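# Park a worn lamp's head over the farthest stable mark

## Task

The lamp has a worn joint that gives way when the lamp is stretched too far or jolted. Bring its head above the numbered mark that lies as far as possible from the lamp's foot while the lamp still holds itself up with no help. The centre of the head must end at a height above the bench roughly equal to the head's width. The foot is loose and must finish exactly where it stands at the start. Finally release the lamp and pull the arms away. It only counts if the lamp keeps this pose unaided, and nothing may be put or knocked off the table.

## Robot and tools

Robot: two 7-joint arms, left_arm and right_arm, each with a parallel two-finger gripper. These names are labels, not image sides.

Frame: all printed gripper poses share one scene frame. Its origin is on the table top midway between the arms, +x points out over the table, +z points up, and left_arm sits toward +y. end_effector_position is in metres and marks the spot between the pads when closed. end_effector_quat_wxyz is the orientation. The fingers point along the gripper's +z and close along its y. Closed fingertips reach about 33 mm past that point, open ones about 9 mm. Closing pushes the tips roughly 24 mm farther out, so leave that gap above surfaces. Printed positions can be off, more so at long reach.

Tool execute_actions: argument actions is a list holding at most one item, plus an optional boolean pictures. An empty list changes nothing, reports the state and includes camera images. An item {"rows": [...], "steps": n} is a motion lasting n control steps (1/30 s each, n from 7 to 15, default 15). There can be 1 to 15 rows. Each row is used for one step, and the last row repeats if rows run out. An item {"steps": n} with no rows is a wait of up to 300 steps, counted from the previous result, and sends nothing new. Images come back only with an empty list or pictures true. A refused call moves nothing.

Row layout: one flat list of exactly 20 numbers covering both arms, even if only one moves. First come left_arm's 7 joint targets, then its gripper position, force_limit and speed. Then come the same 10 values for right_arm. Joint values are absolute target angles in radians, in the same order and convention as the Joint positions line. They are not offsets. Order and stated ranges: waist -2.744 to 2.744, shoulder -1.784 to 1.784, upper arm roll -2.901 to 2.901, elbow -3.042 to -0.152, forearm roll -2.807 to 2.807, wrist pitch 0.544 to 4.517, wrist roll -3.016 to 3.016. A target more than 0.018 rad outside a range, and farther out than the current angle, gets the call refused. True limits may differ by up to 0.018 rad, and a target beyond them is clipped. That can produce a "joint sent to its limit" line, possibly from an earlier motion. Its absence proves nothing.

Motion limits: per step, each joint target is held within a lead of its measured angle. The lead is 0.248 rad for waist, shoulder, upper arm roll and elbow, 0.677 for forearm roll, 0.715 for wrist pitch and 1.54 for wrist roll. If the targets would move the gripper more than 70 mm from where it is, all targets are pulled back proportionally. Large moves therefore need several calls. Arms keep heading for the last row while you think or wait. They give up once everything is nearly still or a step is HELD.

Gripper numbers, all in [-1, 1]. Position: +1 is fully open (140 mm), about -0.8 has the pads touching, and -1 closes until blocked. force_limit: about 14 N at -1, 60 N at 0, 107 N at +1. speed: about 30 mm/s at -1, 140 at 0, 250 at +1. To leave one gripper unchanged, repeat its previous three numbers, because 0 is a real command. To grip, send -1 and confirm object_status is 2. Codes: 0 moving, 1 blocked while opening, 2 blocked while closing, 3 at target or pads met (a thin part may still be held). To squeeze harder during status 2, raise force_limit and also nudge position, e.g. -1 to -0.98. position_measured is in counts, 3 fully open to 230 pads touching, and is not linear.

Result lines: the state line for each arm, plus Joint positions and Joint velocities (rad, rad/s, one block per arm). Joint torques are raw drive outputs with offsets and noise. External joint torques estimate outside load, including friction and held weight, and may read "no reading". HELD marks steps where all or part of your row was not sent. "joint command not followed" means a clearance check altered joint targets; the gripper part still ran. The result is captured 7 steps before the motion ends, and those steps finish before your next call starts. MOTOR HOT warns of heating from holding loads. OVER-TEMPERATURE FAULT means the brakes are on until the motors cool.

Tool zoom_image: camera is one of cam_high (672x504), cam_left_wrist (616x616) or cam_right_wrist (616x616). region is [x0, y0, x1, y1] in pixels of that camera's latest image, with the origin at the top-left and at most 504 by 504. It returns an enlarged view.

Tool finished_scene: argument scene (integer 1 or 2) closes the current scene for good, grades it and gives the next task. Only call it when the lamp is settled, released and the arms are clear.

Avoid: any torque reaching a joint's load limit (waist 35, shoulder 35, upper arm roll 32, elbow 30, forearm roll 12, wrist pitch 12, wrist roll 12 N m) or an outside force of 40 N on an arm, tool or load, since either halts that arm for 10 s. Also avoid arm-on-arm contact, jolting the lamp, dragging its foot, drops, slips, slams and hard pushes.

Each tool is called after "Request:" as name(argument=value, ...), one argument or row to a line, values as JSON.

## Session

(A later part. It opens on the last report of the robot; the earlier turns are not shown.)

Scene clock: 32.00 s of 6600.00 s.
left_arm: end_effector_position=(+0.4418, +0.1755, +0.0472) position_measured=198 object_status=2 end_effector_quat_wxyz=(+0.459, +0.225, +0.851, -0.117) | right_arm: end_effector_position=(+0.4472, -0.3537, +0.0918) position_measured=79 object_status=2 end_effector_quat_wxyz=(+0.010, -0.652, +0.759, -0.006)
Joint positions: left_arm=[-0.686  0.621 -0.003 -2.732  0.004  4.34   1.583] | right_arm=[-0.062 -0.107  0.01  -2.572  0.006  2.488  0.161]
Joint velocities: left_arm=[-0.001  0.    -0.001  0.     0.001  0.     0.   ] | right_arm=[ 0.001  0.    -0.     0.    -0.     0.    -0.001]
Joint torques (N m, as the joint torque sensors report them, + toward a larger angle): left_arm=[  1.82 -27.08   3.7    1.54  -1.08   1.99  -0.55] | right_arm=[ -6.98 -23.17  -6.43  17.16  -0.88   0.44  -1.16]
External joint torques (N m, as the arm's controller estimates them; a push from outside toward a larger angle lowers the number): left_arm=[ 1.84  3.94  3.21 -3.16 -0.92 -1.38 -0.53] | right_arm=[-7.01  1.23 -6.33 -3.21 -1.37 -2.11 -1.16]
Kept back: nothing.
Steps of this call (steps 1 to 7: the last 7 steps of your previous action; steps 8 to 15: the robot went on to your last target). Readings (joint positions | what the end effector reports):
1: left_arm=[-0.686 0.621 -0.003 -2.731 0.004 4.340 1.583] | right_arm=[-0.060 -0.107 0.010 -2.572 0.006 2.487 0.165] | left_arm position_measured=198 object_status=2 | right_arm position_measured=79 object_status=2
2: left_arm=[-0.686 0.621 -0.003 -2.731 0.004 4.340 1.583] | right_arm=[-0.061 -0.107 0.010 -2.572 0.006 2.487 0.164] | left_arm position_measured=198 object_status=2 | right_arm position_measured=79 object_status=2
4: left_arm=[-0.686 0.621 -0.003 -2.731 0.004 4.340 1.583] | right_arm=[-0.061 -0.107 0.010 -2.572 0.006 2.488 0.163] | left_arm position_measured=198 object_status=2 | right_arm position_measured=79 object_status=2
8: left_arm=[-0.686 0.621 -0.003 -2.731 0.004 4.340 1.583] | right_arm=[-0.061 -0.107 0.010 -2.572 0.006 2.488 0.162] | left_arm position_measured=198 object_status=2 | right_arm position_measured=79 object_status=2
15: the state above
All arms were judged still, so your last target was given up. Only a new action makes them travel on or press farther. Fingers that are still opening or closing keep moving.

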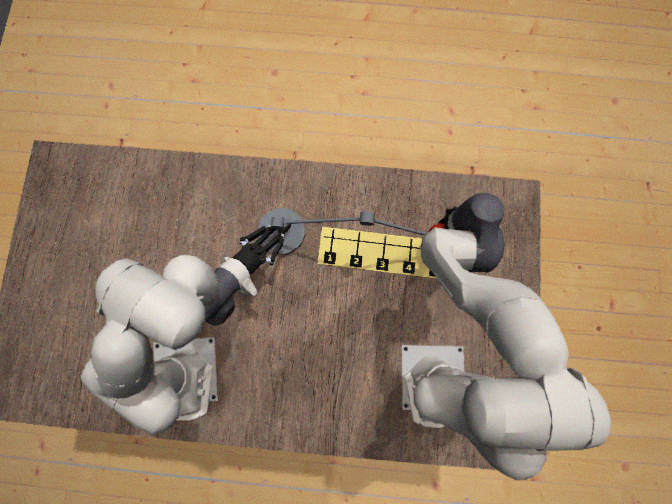

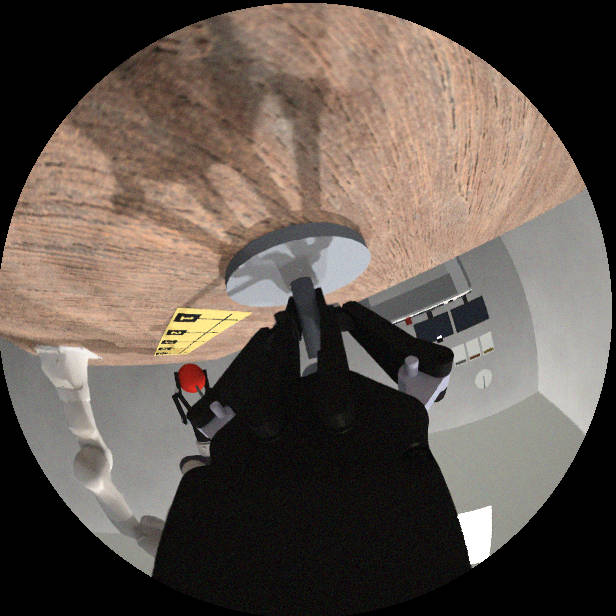

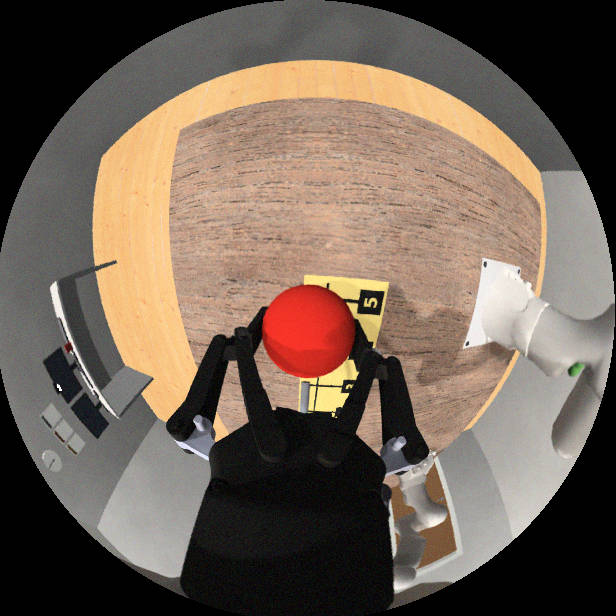

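Request:
execute_actions(
  actions=[
    {"rows":[[-0.684,0.625,0,-2.737,0,4.33,1.571,-0.98,0,-0.6,-0.06,-0.112,0.01,-2.571,0.006,2.484,0.163,-1,-0.4,-0.6]],"steps":15},
  ],
)

Request:
execute_actions(
  actions=[
    {"rows":[[-0.684,0.625,0,-2.737,0,4.33,1.571,-0.98,0,-0.6,-0.056,-0.122,0.01,-2.569,0.006,2.474,0.166,-1,-0.4,-0.6]],"steps":15},
  ],
)

Request:
execute_actions(
  actions=[
    {"steps":25},
  ],
)

Scene clock: 32.53 s of 6600.00 s.
left_arm: end_effector_position=(+0.4412, +0.1759, +0.0461) position_measured=198 object_status=2 end_effector_quat_wxyz=(+0.458, +0.225, +0.852, -0.117) | right_arm: end_effector_position=(+0.4495, -0.3523, +0.0947) position_measured=79 object_status=2 end_effector_quat_wxyz=(+0.013, -0.653, +0.757, -0.009)
Joint positions: left_arm=[-0.686  0.621 -0.003 -2.733  0.004  4.337  1.581] | right_arm=[-0.06  -0.112  0.011 -2.572  0.006  2.49   0.161]
Joint velocities: left_arm=[ 0.    -0.002 -0.    -0.    -0.001 -0.001 -0.005] | right_arm=[ 0.    -0.001  0.002  0.001 -0.001  0.    -0.   ]
Joint torques (N m, as the joint torque sensors report them, + toward a larger angle): left_arm=[  1.31 -28.17   3.3    2.23  -1.14   2.26  -0.45] | right_arm=[  0.04 -25.31  -0.85  21.11   0.44   1.59  -0.01]
External joint torques (N m, as the arm's controller estimates them; a push from outside toward a larger angle lowers the number): left_arm=[ 1.35  3.    2.83 -2.49 -0.97 -1.13 -0.43] | right_arm=[ 0.05 -0.9  -0.71  0.57 -0.05 -0.99  0.  ]
Steps of this call (steps 1 to 8: nothing new was sent; steps 9 to 16: the first 8 steps of this action). Readings (joint positions | what the end effector reports):
9: left_arm=[-0.686 0.621 -0.003 -2.732 0.004 4.339 1.583] | right_arm=[-0.061 -0.108 0.010 -2.572 0.006 2.489 0.162] | left_arm position_measured=198 object_status=2 | right_arm position_measured=79 object_status=2
10: left_arm=[-0.686 0.621 -0.003 -2.732 0.004 4.338 1.583] | right_arm=[-0.060 -0.110 0.011 -2.572 0.006 2.490 0.162] | left_arm position_measured=198 object_status=2 | right_arm position_measured=79 object_status=2
12: left_arm=[-0.686 0.621 -0.003 -2.732 0.004 4.337 1.582] | right_arm=[-0.060 -0.112 0.011 -2.572 0.006 2.490 0.161] | left_arm position_measured=198 object_status=2 | right_arm position_measured=79 object_status=2
16: the state above

Scene clock: 33.03 s of 6600.00 s.
left_arm: end_effector_position=(+0.4410, +0.1761, +0.0457) position_measured=198 object_status=2 end_effector_quat_wxyz=(+0.457, +0.223, +0.853, -0.118) | right_arm: end_effector_position=(+0.4498, -0.3516, +0.0982) position_measured=79 object_status=2 end_effector_quat_wxyz=(+0.014, -0.653, +0.757, -0.010)
Joint positions: left_arm=[-0.686  0.621 -0.003 -2.733  0.003  4.336  1.577] | right_arm=[-0.058 -0.121  0.011 -2.571  0.006  2.484  0.161]
Joint velocities: left_arm=[ 0.001 -0.001 -0.     0.    -0.     0.    -0.006] | right_arm=[-0.001  0.     0.     0.001 -0.002 -0.004  0.   ]
Joint torques (N m, as the joint torque sensors report them, + toward a larger angle): left_arm=[  0.8  -29.18   2.25   2.33  -1.02   2.35  -0.22] | right_arm=[  1.4  -25.73  -0.68  21.75   0.49   1.13   0.13]
External joint torques (N m, as the arm's controller estimates them; a push from outside toward a larger angle lowers the number): left_arm=[ 0.79  1.82  1.74 -2.28 -0.85 -1.02 -0.19] | right_arm=[ 1.46 -1.66 -0.47  1.18 -0.01 -1.42  0.13]
Steps of this call (steps 1 to 7: the last 7 steps of your previous action; steps 8 to 15: the first 8 steps of this action). Readings (joint positions | what the end effector reports):
8: left_arm=[-0.686 0.621 -0.003 -2.733 0.003 4.337 1.580] | right_arm=[-0.059 -0.114 0.011 -2.572 0.006 2.489 0.161] | left_arm position_measured=198 object_status=2 | right_arm position_measured=79 object_status=2
9: left_arm=[-0.686 0.621 -0.003 -2.733 0.003 4.337 1.580] | right_arm=[-0.059 -0.116 0.011 -2.571 0.006 2.488 0.161] | left_arm position_measured=198 object_status=2 | right_arm position_measured=79 object_status=2
11: left_arm=[-0.686 0.621 -0.003 -2.733 0.003 4.337 1.579] | right_arm=[-0.058 -0.120 0.011 -2.571 0.006 2.486 0.161] | left_arm position_measured=198 object_status=2 | right_arm position_measured=79 object_status=2
15: the state above

Scene clock: 33.87 s of 6600.00 s.
left_arm: end_effector_position=(+0.4410, +0.1762, +0.0457) position_measured=198 object_status=2 end_effector_quat_wxyz=(+0.457, +0.223, +0.853, -0.118) | right_arm: end_effector_position=(+0.4499, -0.3516, +0.0983) position_measured=79 object_status=2 end_effector_quat_wxyz=(+0.014, -0.653, +0.757, -0.010)
Joint positions: left_arm=[-0.686  0.621 -0.003 -2.733  0.003  4.336  1.576] | right_arm=[-0.058 -0.121  0.011 -2.571  0.006  2.483  0.161]
Joint velocities: left_arm=[ 0.    -0.     0.     0.     0.    -0.    -0.001] | right_arm=[-0.     0.     0.     0.    -0.001 -0.001 -0.001]
Joint torques (N m, as the joint torque sensors report them, + toward a larger angle): left_arm=[  0.75 -27.61   2.43   2.43  -1.03   2.41  -0.07] | right_arm=[  1.34 -25.95  -0.75  21.99   0.49   1.12   0.15]
External joint torques (N m, as the arm's controller estimates them; a push from outside toward a larger angle lowers the number): left_arm=[ 0.75  3.47  1.93 -2.24 -0.86 -0.97 -0.05] | right_arm=[ 1.38 -1.87 -0.57  1.4  -0.01 -1.45  0.16]
Kept back: nothing.
Steps of this call (steps 1 to 7: the last 7 steps of your previous action; steps 8 to 15: the robot went on to your last target; steps 16 to 25: nothing new was sent). Readings (joint positions | what the end effector reports):
1: left_arm=[-0.686 0.621 -0.003 -2.733 0.003 4.336 1.577] | right_arm=[-0.058 -0.121 0.011 -2.571 0.006 2.484 0.161] | left_arm position_measured=198 object_status=2 | right_arm position_measured=79 object_status=2
2: left_arm=[-0.686 0.621 -0.003 -2.733 0.003 4.336 1.577] | right_arm=[-0.058 -0.121 0.011 -2.571 0.006 2.484 0.161] | left_arm position_measured=198 object_status=2 | right_arm position_measured=79 object_status=2
4: left_arm=[-0.686 0.621 -0.003 -2.733 0.003 4.336 1.577] | right_arm=[-0.058 -0.121 0.011 -2.571 0.006 2.484 0.161] | left_arm position_measured=198 object_status=2 | right_arm position_measured=79 object_status=2
8: left_arm=[-0.686 0.621 -0.003 -2.733 0.003 4.336 1.577] | right_arm=[-0.058 -0.121 0.011 -2.571 0.006 2.484 0.161] | left_arm position_measured=198 object_status=2 | right_arm position_measured=79 object_status=2
25: the state above
All arms were judged still, so your last target was given up. Only a new action makes them travel on or press farther. Fingers that are still opening or closing keep moving.

Relieve the residual wrist twist, hold left at measured, then release.

Request:
execute_actions(
  actions=[
    {"rows":[[-0.685,0.623,-0.002,-2.735,0.002,4.334,1.575,-0.98,0,-0.6,-0.056,-0.119,0.011,-2.572,0.006,2.489,0.163,-1,-0.4,-0.6]],"steps":15},
  ],
)

Request:
execute_actions(
  actions=[
    {"steps":20},
  ],
)

Request:
execute_actions(
  actions=[
    {"rows":[[-0.685,0.623,-0.002,-2.735,0.002,4.334,1.575,-0.98,0,-0.6,-0.056,-0.119,0.011,-2.572,0.006,2.489,0.163,0.62,-0.4,-1]],"steps":15},
  ],
)

Request:
execute_actions(
  actions=[
    {"steps":120},
  ],
  pictures=true,
)

Scene clock: 34.47 s of 6600.00 s.
left_arm: end_effector_position=(+0.4409, +0.1761, +0.0456) position_measured=198 object_status=2 end_effector_quat_wxyz=(+0.457, +0.223, +0.853, -0.118) | right_arm: end_effector_position=(+0.4508, -0.3516, +0.0981) position_measured=79 object_status=2 end_effector_quat_wxyz=(+0.015, -0.654, +0.756, -0.011)
Joint positions: left_arm=[-0.686  0.621 -0.003 -2.733  0.003  4.336  1.576] | right_arm=[-0.058 -0.12   0.011 -2.571  0.006  2.488  0.159]
Joint velocities: left_arm=[-0.    -0.     0.002  0.     0.    -0.001  0.002] | right_arm=[ 0.     0.003  0.     0.001  0.001  0.005 -0.004]
Joint torques (N m, as the joint torque sensors report them, + toward a larger angle): left_arm=[  0.44 -30.6    1.38   4.21  -0.59   2.97   0.01] | right_arm=[  1.29 -24.52   0.01  20.29   0.5    2.57   0.15]
External joint torques (N m, as the arm's controller estimates them; a push from outside toward a larger angle lowers the number): left_arm=[ 0.37  0.41  0.82 -0.44 -0.41 -0.4   0.04] | right_arm=[ 1.27 -0.42  0.14 -0.28 -0.01 -0.01  0.15]
Steps of this call (steps 1 to 10: nothing new was sent; steps 11 to 18: the first 8 steps of this action). Readings (joint positions | what the end effector reports):
11: left_arm=[-0.686 0.621 -0.003 -2.733 0.003 4.336 1.576] | right_arm=[-0.058 -0.121 0.011 -2.571 0.006 2.485 0.161] | left_arm position_measured=198 object_status=2 | right_arm position_measured=79 object_status=2
12: left_arm=[-0.686 0.621 -0.003 -2.733 0.003 4.336 1.576] | right_arm=[-0.058 -0.121 0.011 -2.571 0.006 2.485 0.160] | left_arm position_measured=198 object_status=2 | right_arm position_measured=79 object_status=2
14: left_arm=[-0.686 0.621 -0.003 -2.733 0.003 4.336 1.576] | right_arm=[-0.058 -0.120 0.011 -2.571 0.006 2.487 0.160] | left_arm position_measured=198 object_status=2 | right_arm position_measured=79 object_status=2
18: the state above

Scene clock: 35.13 s of 6600.00 s.
left_arm: end_effector_position=(+0.4409, +0.1761, +0.0456) position_measured=198 object_status=2 end_effector_quat_wxyz=(+0.457, +0.223, +0.853, -0.118) | right_arm: end_effector_position=(+0.4510, -0.3516, +0.0981) position_measured=79 object_status=2 end_effector_quat_wxyz=(+0.015, -0.654, +0.756, -0.011)
Joint positions: left_arm=[-0.686  0.621 -0.003 -2.733  0.003  4.336  1.576] | right_arm=[-0.058 -0.12   0.011 -2.571  0.006  2.488  0.159]
Joint velocities: left_arm=[ 0.    -0.    -0.001  0.002 -0.    -0.     0.001] | right_arm=[ 0.001 -0.002 -0.     0.001 -0.    -0.     0.001]
Joint torques (N m, as the joint torque sensors report them, + toward a larger angle): left_arm=[  0.49 -29.76   1.19   4.33  -0.48   3.06   0.04] | right_arm=[  1.45 -24.75   0.01  20.11   0.53   2.63   0.1 ]
External joint torques (N m, as the arm's controller estimates them; a push from outside toward a larger angle lowers the number): left_arm=[ 0.45  1.29  0.66 -0.36 -0.3  -0.32  0.06] | right_arm=[ 1.44 -0.43  0.15 -0.59  0.02  0.03  0.1 ]
Kept back: nothing.
Steps of this call (steps 1 to 7: the last 7 steps of your previous action; steps 8 to 15: the robot went on to your last target; steps 16 to 20: nothing new was sent). Readings (joint positions | what the end effector reports):
1: left_arm=[-0.686 0.621 -0.003 -2.733 0.003 4.336 1.576] | right_arm=[-0.058 -0.120 0.011 -2.571 0.006 2.488 0.159] | left_arm position_measured=198 object_status=2 | right_arm position_measured=79 object_status=2
2: left_arm=[-0.686 0.621 -0.003 -2.733 0.003 4.336 1.576] | right_arm=[-0.058 -0.120 0.011 -2.571 0.006 2.488 0.159] | left_arm position_measured=198 object_status=2 | right_arm position_measured=79 object_status=2
4: left_arm=[-0.686 0.621 -0.003 -2.733 0.003 4.336 1.576] | right_arm=[-0.058 -0.120 0.011 -2.571 0.006 2.488 0.159] | left_arm position_measured=198 object_status=2 | right_arm position_measured=79 object_status=2
8: left_arm=[-0.686 0.621 -0.003 -2.733 0.003 4.336 1.576] | right_arm=[-0.058 -0.120 0.011 -2.571 0.006 2.488 0.159] | left_arm position_measured=198 object_status=2 | right_arm position_measured=79 object_status=2
20: the state above
All arms were judged still, so your last target was given up. Only a new action makes them travel on or press farther. Fingers that are still opening or closing keep moving.

Scene clock: 35.40 s of 6600.00 s.
left_arm: end_effector_position=(+0.4401, +0.1763, +0.0445) position_measured=198 object_status=2 end_effector_quat_wxyz=(+0.456, +0.224, +0.854, -0.117) | right_arm: end_effector_position=(+0.4509, -0.3516, +0.0980) position_measured=68 object_status=0 end_effector_quat_wxyz=(+0.015, -0.654, +0.756, -0.011)
Joint positions: left_arm=[-0.686  0.622 -0.003 -2.734  0.003  4.335  1.578] | right_arm=[-0.058 -0.12   0.011 -2.571  0.006  2.488  0.159]
Joint velocities: left_arm=[ 0.    -0.     0.     0.002  0.001 -0.001  0.004] | right_arm=[-0.001 -0.     0.001 -0.     0.001 -0.    -0.   ]
Joint torques (N m, as the joint torque sensors report them, + toward a larger angle): left_arm=[  0.33 -30.99   0.94   4.25  -0.52   3.13  -0.16] | right_arm=[  1.5  -24.82   0.16  20.55   0.53   2.63   0.1 ]
External joint torques (N m, as the arm's controller estimates them; a push from outside toward a larger angle lowers the number): left_arm=[ 0.26  0.1   0.38 -0.43 -0.34 -0.25 -0.14] | right_arm=[ 1.48 -0.66  0.28  0.    0.03  0.06  0.1 ]
Steps of this call (steps 1 to 8: the first 8 steps of this action). Readings (joint positions | what the end effector reports):
1: left_arm=[-0.686 0.621 -0.003 -2.733 0.003 4.336 1.576] | right_arm=[-0.058 -0.120 0.011 -2.571 0.006 2.488 0.159] | left_arm position_measured=198 object_status=2 | right_arm position_measured=79 object_status=0
2: left_arm=[-0.686 0.621 -0.003 -2.733 0.003 4.336 1.576] | right_arm=[-0.058 -0.120 0.011 -2.571 0.006 2.488 0.159] | left_arm position_measured=198 object_status=2 | right_arm position_measured=79 object_status=0
4: left_arm=[-0.686 0.622 -0.003 -2.734 0.003 4.335 1.577] | right_arm=[-0.058 -0.120 0.011 -2.571 0.006 2.488 0.159] | left_arm position_measured=198 object_status=2 | right_arm position_measured=74 object_status=0
8: the state above

Scene clock: 39.40 s of 6600.00 s.
left_arm: end_effector_position=(+0.4401, +0.1763, +0.0445) position_measured=198 object_status=2 end_effector_quat_wxyz=(+0.456, +0.224, +0.854, -0.117) | right_arm: end_effector_position=(+0.4509, -0.3515, +0.0980) position_measured=50 object_status=3 end_effector_quat_wxyz=(+0.015, -0.654, +0.756, -0.011)
Joint positions: left_arm=[-0.686  0.622 -0.003 -2.734  0.003  4.335  1.578] | right_arm=[-0.058 -0.12   0.011 -2.571  0.006  2.488  0.159]
Joint velocities: left_arm=[-0.001  0.001  0.    -0.001  0.    -0.001 -0.   ] | right_arm=[-0.002  0.     0.    -0.001  0.001  0.001 -0.001]
Joint torques (N m, as the joint torque sensors report them, + toward a larger angle): left_arm=[  0.97 -30.61   1.4    4.98  -0.55   3.12  -0.07] | right_arm=[  1.17 -25.01  -0.06  20.34   0.51   2.63   0.12]
External joint torques (N m, as the arm's controller estimates them; a push from outside toward a larger angle lowers the number): left_arm=[ 0.93  0.4   0.86  0.39 -0.38 -0.26 -0.05] | right_arm=[ 1.2  -0.88  0.11 -0.2   0.01  0.06  0.12]
Kept back: nothing.
Steps of this call (steps 1 to 7: the last 7 steps of your previous action; steps 8 to 15: the robot went on to your last target; steps 16 to 90: nothing new was sent; then 1.00 s passed at rest). Readings (joint positions | what the end effector reports):
1: left_arm=[-0.686 0.622 -0.003 -2.734 0.003 4.335 1.578] | right_arm=[-0.058 -0.120 0.011 -2.571 0.006 2.488 0.159] | left_arm position_measured=198 object_status=2 | right_arm position_measured=66 object_status=0
2: left_arm=[-0.686 0.622 -0.003 -2.734 0.003 4.335 1.578] | right_arm=[-0.058 -0.120 0.011 -2.571 0.006 2.488 0.159] | left_arm position_measured=198 object_status=2 | right_arm position_measured=65 object_status=0
4: left_arm=[-0.686 0.622 -0.003 -2.734 0.003 4.335 1.578] | right_arm=[-0.058 -0.120 0.011 -2.571 0.006 2.488 0.159] | left_arm position_measured=198 object_status=2 | right_arm position_measured=61 object_status=0
8: left_arm=[-0.686 0.622 -0.003 -2.734 0.003 4.335 1.578] | right_arm=[-0.058 -0.120 0.011 -2.571 0.006 2.488 0.159] | left_arm position_measured=198 object_status=2 | right_arm position_measured=55 object_status=0
90: the state above
All arms were judged still, so your last target was given up. Only a new action makes them travel on or press farther. Fingers that are still opening or closing keep moving.

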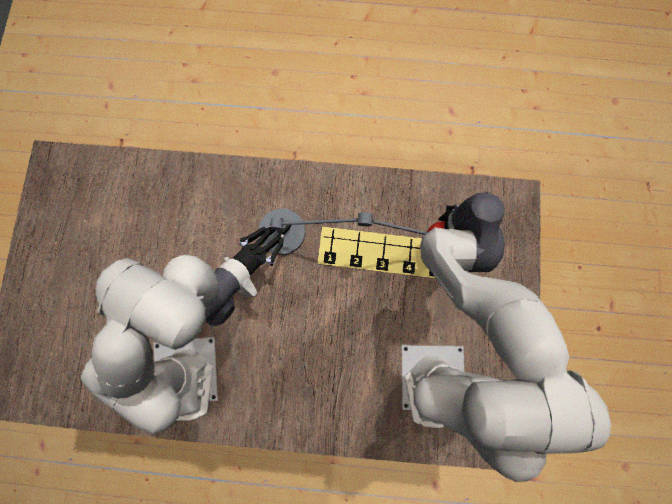

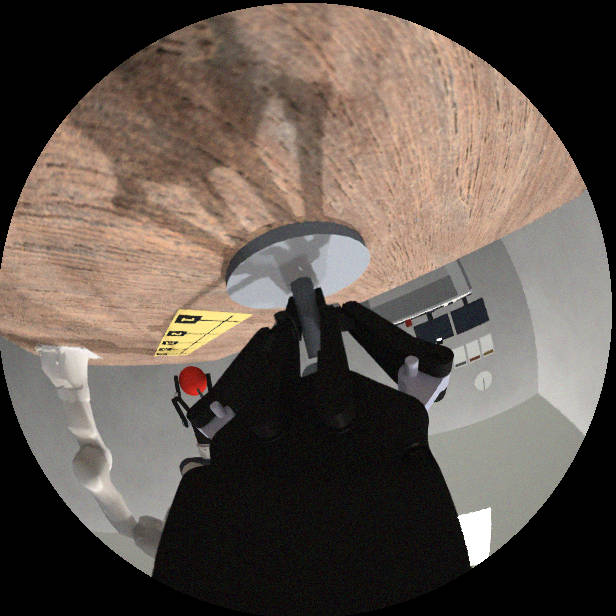

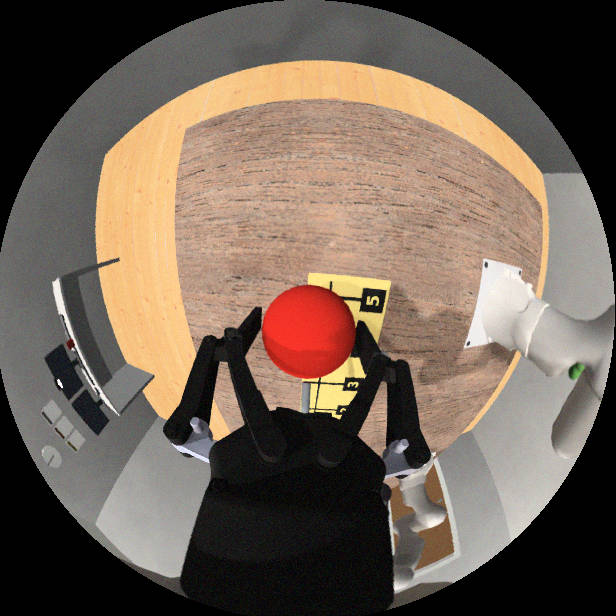

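Request:
execute_actions(
  actions=[
    {"rows":[[-0.686,0.622,-0.003,-2.734,0.003,4.335,1.578,0,0,-1,-0.058,-0.12,0.011,-2.572,0.006,2.489,0.16,1,-0.4,-1]],"steps":15},
  ],
)

Request:
execute_actions(
  actions=[
    {"steps":35},
  ],
)

Request:
execute_actions(
  actions=[
    {"rows":[[-0.686,0.608,0,-2.8,0,4.39,1.575,0,0,-1,-0.11,-0.17,0.01,-2.562,0.006,2.42,0.12,1,-0.4,-1]],"steps":12},
  ],
)

Request:
execute_actions(
  actions=[
    {"rows":[[-0.686,0.585,0,-2.87,0,4.43,1.575,0,0,-1,-0.2,-0.23,0.01,-2.545,0.006,2.34,0.05,1,-0.4,-1]],"steps":12},
  ],
)

Request:
execute_actions(
  actions=[
    {"rows":[[-0.686,0.5,0,-2.97,0,4.41,1.575,0,0,-1,-0.4,-0.32,0.01,-2.5,0.006,2.2,0,1,-0.4,-1]],"steps":15},
  ],
)

Request:
execute_actions(
  actions=[
    {"rows":[[-0.2,0.4,0,-3.0,0,4.28,1.575,0,0,-1,-0.9,-0.4,0.01,-2.45,0.006,2.05,0,1,-0.4,-1]],"steps":15},
  ],
)

Request:
execute_actions(
  actions=[
    {"steps":40},
  ],
  pictures=true,
)

Scene clock: 40.23 s of 6600.00 s.
left_arm: end_effector_position=(+0.4401, +0.1763, +0.0443) position_measured=187 object_status=0 end_effector_quat_wxyz=(+0.455, +0.224, +0.854, -0.117) | right_arm: end_effector_position=(+0.4509, -0.3515, +0.0980) position_measured=39 object_status=0 end_effector_quat_wxyz=(+0.015, -0.654, +0.756, -0.011)
Joint positions: left_arm=[-0.686  0.622 -0.003 -2.734  0.003  4.335  1.579] | right_arm=[-0.058 -0.12   0.011 -2.571  0.006  2.488  0.159]
Joint velocities: left_arm=[ 0.001  0.001 -0.    -0.    -0.     0.    -0.001] | right_arm=[-0.     0.001 -0.001 -0.002  0.    -0.001 -0.   ]
Joint torques (N m, as the joint torque sensors report them, + toward a larger angle): left_arm=[  0.34 -30.53   0.54   4.22  -0.33   3.34   0.08] | right_arm=[ -0.04 -25.44  -0.17  20.44   0.51   2.62  -0.05]
External joint torques (N m, as the arm's controller estimates them; a push from outside toward a larger angle lowers the number): left_arm=[ 0.3   0.53  0.   -0.43 -0.15 -0.04  0.11] | right_arm=[ 0.   -1.41  0.02 -0.03  0.01  0.06 -0.05]
Steps of this call (steps 1 to 17: nothing new was sent; steps 18 to 25: the first 8 steps of this action). Readings (joint positions | what the end effector reports):
18: left_arm=[-0.686 0.622 -0.003 -2.734 0.003 4.336 1.579] | right_arm=[-0.058 -0.120 0.011 -2.571 0.006 2.488 0.159] | left_arm position_measured=198 object_status=0 | right_arm position_measured=50 object_status=0
19: left_arm=[-0.686 0.622 -0.003 -2.734 0.003 4.335 1.579] | right_arm=[-0.058 -0.120 0.011 -2.571 0.006 2.488 0.159] | left_arm position_measured=198 object_status=0 | right_arm position_measured=49 object_status=0
21: left_arm=[-0.686 0.622 -0.003 -2.734 0.003 4.335 1.579] | right_arm=[-0.058 -0.120 0.011 -2.571 0.006 2.488 0.159] | left_arm position_measured=193 object_status=0 | right_arm position_measured=46 object_status=0
25: the state above

Scene clock: 41.40 s of 6600.00 s.
left_arm: end_effector_position=(+0.4401, +0.1763, +0.0443) position_measured=130 object_status=0 end_effector_quat_wxyz=(+0.455, +0.224, +0.854, -0.117) | right_arm: end_effector_position=(+0.4509, -0.3515, +0.0980) position_measured=3 object_status=3 end_effector_quat_wxyz=(+0.015, -0.654, +0.756, -0.011)
Joint positions: left_arm=[-0.686  0.622 -0.003 -2.734  0.003  4.335  1.579] | right_arm=[-0.058 -0.12   0.011 -2.571  0.006  2.488  0.159]
Joint velocities: left_arm=[ 0.001 -0.002  0.     0.001 -0.001 -0.    -0.002] | right_arm=[ 0.    -0.    -0.     0.001 -0.001 -0.001 -0.   ]
Joint torques (N m, as the joint torque sensors report them, + toward a larger angle): left_arm=[  0.03 -31.62   0.95   5.27  -0.33   3.33   0.25] | right_arm=[  0.1  -25.45   0.11  20.21   0.49   2.61  -0.04]
External joint torques (N m, as the arm's controller estimates them; a push from outside toward a larger angle lowers the number): left_arm=[-0.02 -0.56  0.4   0.62 -0.15 -0.04  0.27] | right_arm=[ 0.12 -1.31  0.27 -0.37 -0.01  0.03 -0.04]
Kept back: nothing.
Steps of this call (steps 1 to 7: the last 7 steps of your previous action; steps 8 to 15: the robot went on to your last target; steps 16 to 35: nothing new was sent). Readings (joint positions | what the end effector reports):
1: left_arm=[-0.686 0.622 -0.003 -2.734 0.003 4.335 1.579] | right_arm=[-0.058 -0.120 0.011 -2.571 0.006 2.488 0.159] | left_arm position_measured=185 object_status=0 | right_arm position_measured=38 object_status=0
2: left_arm=[-0.686 0.622 -0.003 -2.734 0.003 4.335 1.579] | right_arm=[-0.058 -0.120 0.011 -2.571 0.006 2.488 0.159] | left_arm position_measured=184 object_status=0 | right_arm position_measured=36 object_status=0
4: left_arm=[-0.686 0.622 -0.003 -2.734 0.003 4.335 1.579] | right_arm=[-0.058 -0.120 0.011 -2.571 0.006 2.488 0.159] | left_arm position_measured=180 object_status=0 | right_arm position_measured=33 object_status=0
8: left_arm=[-0.686 0.622 -0.003 -2.734 0.003 4.335 1.579] | right_arm=[-0.058 -0.120 0.011 -2.571 0.006 2.488 0.159] | left_arm position_measured=174 object_status=0 | right_arm position_measured=26 object_status=0
35: the state above
All arms were judged still, so your last target was given up. Only a new action makes them travel on or press farther. Fingers that are still opening or closing keep moving.

Scene clock: 41.57 s of 6600.00 s.
left_arm: end_effector_position=(+0.4204, +0.1874, +0.0423) position_measured=129 object_status=0 end_effector_quat_wxyz=(+0.449, +0.225, +0.857, -0.115) | right_arm: end_effector_position=(+0.4519, -0.3724, +0.1169) position_measured=3 object_status=3 end_effector_quat_wxyz=(+0.019, -0.642, +0.766, -0.015)
Joint positions: left_arm=[-0.686  0.613 -0.002 -2.791  0.003  4.367  1.579] | right_arm=[-0.102 -0.164  0.01  -2.564  0.006  2.447  0.145]
Joint velocities: left_arm=[-0.    -0.006 -0.001 -0.128 -0.001  0.116 -0.001] | right_arm=[-0.118 -0.142 -0.024  0.044  0.    -0.136 -0.066]
Joint torques (N m, as the joint torque sensors report them, + toward a larger angle): left_arm=[  0.19 -31.7    2.57   4.78  -0.95   3.98   0.  ] | right_arm=[  1.86 -21.41   0.93  20.36   0.54   1.88  -0.38]
External joint torques (N m, as the arm's controller estimates them; a push from outside toward a larger angle lowers the number): left_arm=[ 0.33 -0.94  2.21 -0.49 -0.79  0.56  0.03] | right_arm=[-0.59 -2.04 -1.34  1.66  0.12 -0.29 -0.37]
Steps of this call (steps 1 to 5: the first 5 steps of this action). Readings (joint positions | what the end effector reports):
1: left_arm=[-0.686 0.618 -0.003 -2.746 0.003 4.343 1.579] | right_arm=[-0.068 -0.126 0.015 -2.571 0.006 2.477 0.156] | left_arm position_measured=129 object_status=0 | right_arm position_measured=3 object_status=3
2: left_arm=[-0.686 0.614 -0.003 -2.764 0.003 4.351 1.579] | right_arm=[-0.080 -0.138 0.015 -2.570 0.006 2.466 0.153] | left_arm position_measured=129 object_status=0 | right_arm position_measured=3 object_status=3
4: left_arm=[-0.686 0.613 -0.002 -2.786 0.003 4.363 1.579] | right_arm=[-0.098 -0.158 0.011 -2.566 0.006 2.452 0.147] | left_arm position_measured=129 object_status=0 | right_arm position_measured=3 object_status=3
5: the state above

Scene clock: 41.97 s of 6600.00 s.
left_arm: end_effector_position=(+0.3997, +0.1989, +0.0477) position_measured=129 object_status=3 end_effector_quat_wxyz=(+0.447, +0.225, +0.858, -0.115) | right_arm: end_effector_position=(+0.4469, -0.4114, +0.1430) position_measured=3 object_status=3 end_effector_quat_wxyz=(+0.019, -0.625, +0.780, -0.017)
Joint positions: left_arm=[-0.686  0.591 -0.002 -2.86   0.003  4.41   1.578] | right_arm=[-0.188 -0.223  0.008 -2.548  0.006  2.375  0.101]
Joint velocities: left_arm=[ 0.    -0.033 -0.001 -0.134  0.001  0.101  0.   ] | right_arm=[-0.208 -0.178 -0.042  0.072  0.001 -0.175 -0.151]
Joint torques (N m, as the joint torque sensors report them, + toward a larger angle): left_arm=[  0.33 -30.7    2.44   4.33  -0.98   3.81  -0.04] | right_arm=[  4.43 -19.05   3.44  20.39   0.57   1.63  -0.44]
External joint torques (N m, as the arm's controller estimates them; a push from outside toward a larger angle lowers the number): left_arm=[ 0.41 -2.    2.04  0.18 -0.78  0.44 -0.02] | right_arm=[ 0.09 -2.06 -0.72  1.84  0.14 -0.4  -0.42]
Steps of this call (steps 1 to 7: the last 7 steps of your previous action; steps 8 to 12: the first 5 steps of this action). Readings (joint positions | what the end effector reports):
8: left_arm=[-0.686 0.604 -0.002 -2.812 0.003 4.389 1.578] | right_arm=[-0.126 -0.177 0.017 -2.562 0.006 2.413 0.127] | left_arm position_measured=129 object_status=3 | right_arm position_measured=3 object_status=3
9: left_arm=[-0.686 0.597 -0.002 -2.832 0.003 4.396 1.578] | right_arm=[-0.148 -0.192 0.017 -2.559 0.006 2.399 0.119] | left_arm position_measured=129 object_status=3 | right_arm position_measured=3 object_status=3
11: left_arm=[-0.686 0.592 -0.002 -2.855 0.003 4.406 1.578] | right_arm=[-0.179 -0.216 0.010 -2.551 0.006 2.381 0.107] | left_arm position_measured=129 object_status=3 | right_arm position_measured=3 object_status=3
12: the state above

Scene clock: 42.47 s of 6600.00 s.
left_arm: end_effector_position=(+0.3749, +0.2128, +0.0645) position_measured=129 object_status=3 end_effector_quat_wxyz=(+0.441, +0.226, +0.861, -0.113) | right_arm: end_effector_position=(+0.4238, -0.5023, +0.1944) position_measured=3 object_status=3 end_effector_quat_wxyz=(+0.019, -0.567, +0.823, -0.023)
Joint positions: left_arm=[-0.686  0.505 -0.002 -2.965  0.003  4.416  1.578] | right_arm=[-0.394 -0.321  0.004 -2.5    0.006  2.239  0.037]
Joint velocities: left_arm=[-0.001 -0.034  0.002 -0.044 -0.001 -0.015  0.001] | right_arm=[-0.105 -0.051  0.008  0.018  0.    -0.208 -0.105]
Joint torques (N m, as the joint torque sensors report them, + toward a larger angle): left_arm=[  0.14 -26.93   2.78   1.21  -0.94   2.91  -0.02] | right_arm=[  0.93 -18.79   3.69  22.76   0.64   1.89  -0.4 ]
External joint torques (N m, as the arm's controller estimates them; a push from outside toward a larger angle lowers the number): left_arm=[ 0.17 -1.65  2.37 -1.26 -0.7  -0.44  0.  ] | right_arm=[-1.58 -2.55  0.84  1.91  0.   -0.38 -0.39]
Steps of this call (steps 1 to 7: the last 7 steps of your previous action; steps 8 to 15: the first 8 steps of this action). Readings (joint positions | what the end effector reports):
8: left_arm=[-0.686 0.570 -0.002 -2.890 0.003 4.419 1.578] | right_arm=[-0.226 -0.238 0.021 -2.542 0.006 2.332 0.072] | left_arm position_measured=129 object_status=3 | right_arm position_measured=3 object_status=3
9: left_arm=[-0.686 0.546 -0.002 -2.918 0.003 4.418 1.578] | right_arm=[-0.265 -0.253 0.023 -2.535 0.006 2.313 0.066] | left_arm position_measured=129 object_status=3 | right_arm position_measured=3 object_status=3
11: left_arm=[-0.686 0.519 -0.002 -2.949 0.003 4.418 1.578] | right_arm=[-0.339 -0.289 0.014 -2.517 0.006 2.278 0.055] | left_arm position_measured=129 object_status=3 | right_arm position_measured=3 object_status=3
15: the state above

Scene clock: 42.97 s of 6600.00 s.
left_arm: end_effector_position=(+0.4293, +0.3650, +0.0748) position_measured=129 object_status=3 end_effector_quat_wxyz=(+0.446, +0.080, +0.891, -0.038) | right_arm: end_effector_position=(+0.3384, -0.6338, +0.2305) position_measured=3 object_status=3 end_effector_quat_wxyz=(+0.010, -0.423, +0.906, -0.020)
Joint positions: left_arm=[-0.351  0.422 -0.004 -2.989  0.004  4.339  1.578] | right_arm=[-0.759 -0.387  0.014 -2.458  0.006  2.115  0.014]
Joint velocities: left_arm=[ 1.246 -0.163  0.081 -0.047 -0.027 -0.222 -0.001] | right_arm=[-1.396 -0.134 -0.116  0.083 -0.001 -0.284 -0.022]
Joint torques (N m, as the joint torque sensors report them, + toward a larger angle): left_arm=[ -3.98 -25.88  -2.26   0.41  -0.16   2.99   0.01] | right_arm=[  4.18 -19.5    3.34  23.81   0.69   1.91  -0.36]
External joint torques (N m, as the arm's controller estimates them; a push from outside toward a larger angle lowers the number): left_arm=[ 1.23 -2.18  0.53 -2.08 -0.42 -0.4   0.03] | right_arm=[-1.33 -2.42 -0.48  1.96  0.02 -0.31 -0.35]
Steps of this call (steps 1 to 7: the last 7 steps of your previous action; steps 8 to 15: the first 8 steps of this action). Readings (joint positions | what the end effector reports):
8: left_arm=[-0.656 0.492 -0.011 -2.973 0.006 4.401 1.578] | right_arm=[-0.428 -0.326 0.022 -2.496 0.006 2.194 0.019] | left_arm position_measured=129 object_status=3 | right_arm position_measured=3 object_status=3
9: left_arm=[-0.614 0.476 -0.011 -2.978 0.006 4.389 1.578] | right_arm=[-0.470 -0.337 0.024 -2.490 0.006 2.178 0.018] | left_arm position_measured=129 object_status=3 | right_arm position_measured=3 object_status=3
11: left_arm=[-0.527 0.451 -0.008 -2.983 0.006 4.370 1.578] | right_arm=[-0.563 -0.360 0.021 -2.476 0.006 2.153 0.017] | left_arm position_measured=129 object_status=3 | right_arm position_measured=3 object_status=3
15: the state above

Scene clock: 44.30 s of 6600.00 s.
left_arm: end_effector_position=(+0.4298, +0.4428, +0.0647) position_measured=129 object_status=3 end_effector_quat_wxyz=(+0.427, +0.010, +0.904, -0.001) | right_arm: end_effector_position=(+0.2850, -0.6678, +0.2328) position_measured=3 object_status=3 end_effector_quat_wxyz=(+0.001, -0.361, +0.932, +0.001)
Joint positions: left_arm=[-0.202  0.402  0.002 -2.999  0.     4.283  1.578] | right_arm=[-0.898 -0.399  0.009 -2.452  0.006  2.052  0.005]
Joint velocities: left_arm=[-0.001  0.     0.    -0.     0.001 -0.     0.   ] | right_arm=[-0.    -0.     0.001  0.001  0.002  0.    -0.001]
Joint torques (N m, as the joint torque sensors report them, + toward a larger angle): left_arm=[  1.26 -25.61  -0.3    3.01  -0.28   2.93  -0.06] | right_arm=[ -1.1  -19.5    0.76  25.48   0.66   2.19  -0.37]
External joint torques (N m, as the arm's controller estimates them; a push from outside toward a larger angle lowers the number): left_arm=[ 1.27 -1.23 -0.67 -0.71 -0.07 -0.49 -0.04] | right_arm=[-1.08 -1.74  1.22  1.48 -0.05 -0.31 -0.37]
Kept back: nothing.
Steps of this call (steps 1 to 7: the last 7 steps of your previous action; steps 8 to 30: the robot went on to your last target; steps 31 to 40: nothing new was sent). Readings (joint positions | what the end effector reports):
1: left_arm=[-0.307 0.417 -0.003 -2.991 0.004 4.330 1.578] | right_arm=[-0.806 -0.391 0.012 -2.455 0.006 2.104 0.014] | left_arm position_measured=129 object_status=3 | right_arm position_measured=3 object_status=3
2: left_arm=[-0.270 0.411 -0.001 -2.993 0.003 4.322 1.578] | right_arm=[-0.841 -0.394 0.007 -2.453 0.006 2.095 0.013] | left_arm position_measured=129 object_status=3 | right_arm position_measured=3 object_status=3
4: left_arm=[-0.227 0.405 0.003 -2.996 0.000 4.309 1.578] | right_arm=[-0.880 -0.398 0.001 -2.452 0.006 2.081 0.011] | left_arm position_measured=129 object_status=3 | right_arm position_measured=3 object_status=3
8: left_arm=[-0.205 0.403 0.003 -2.998 0.000 4.295 1.578] | right_arm=[-0.897 -0.399 0.005 -2.452 0.006 2.065 0.009] | left_arm position_measured=129 object_status=3 | right_arm position_measured=3 object_status=3
40: the state above
All arms were judged still, so your last target was given up. Only a new action makes them travel on or press farther. Fingers that are still opening or closing keep moving.

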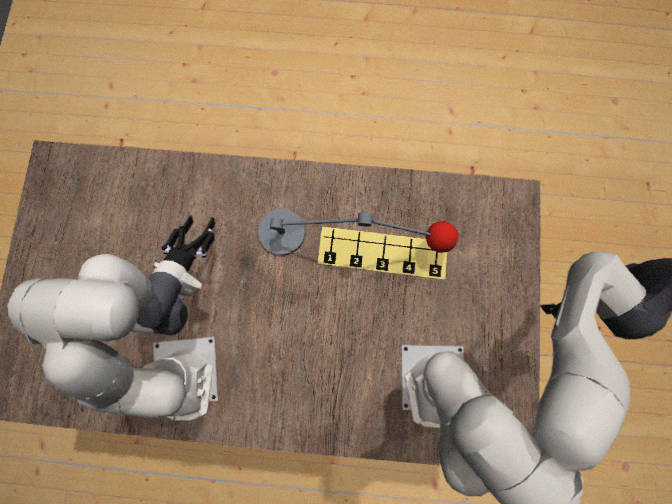

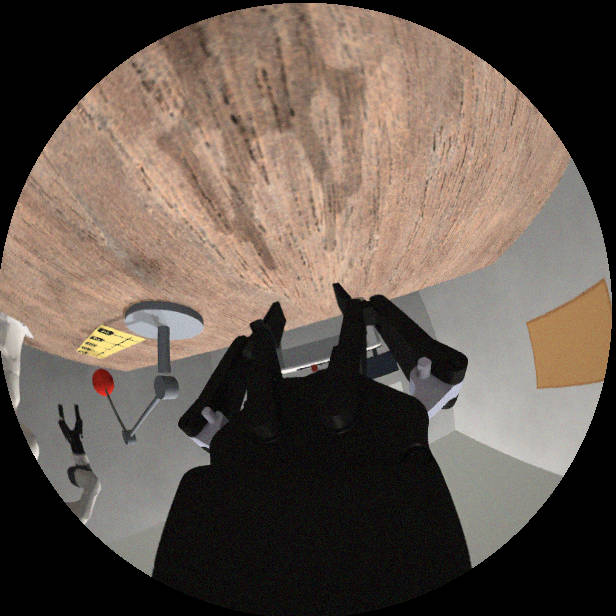

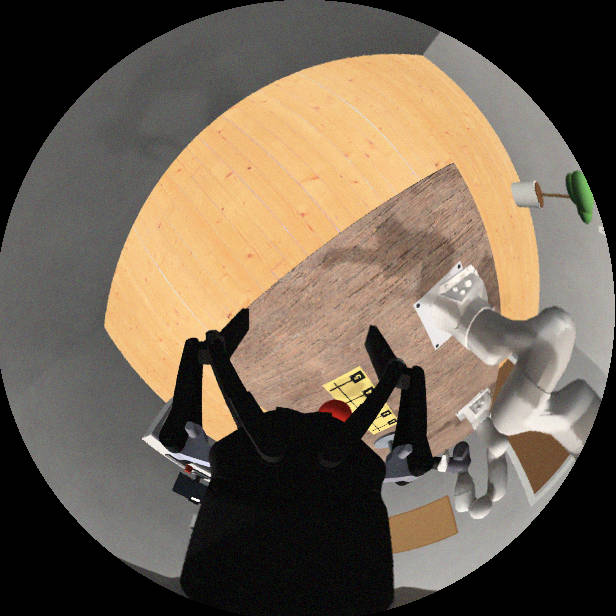

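Request:
finished_scene(
  scene=2,
)

The scene is finished: the task was done.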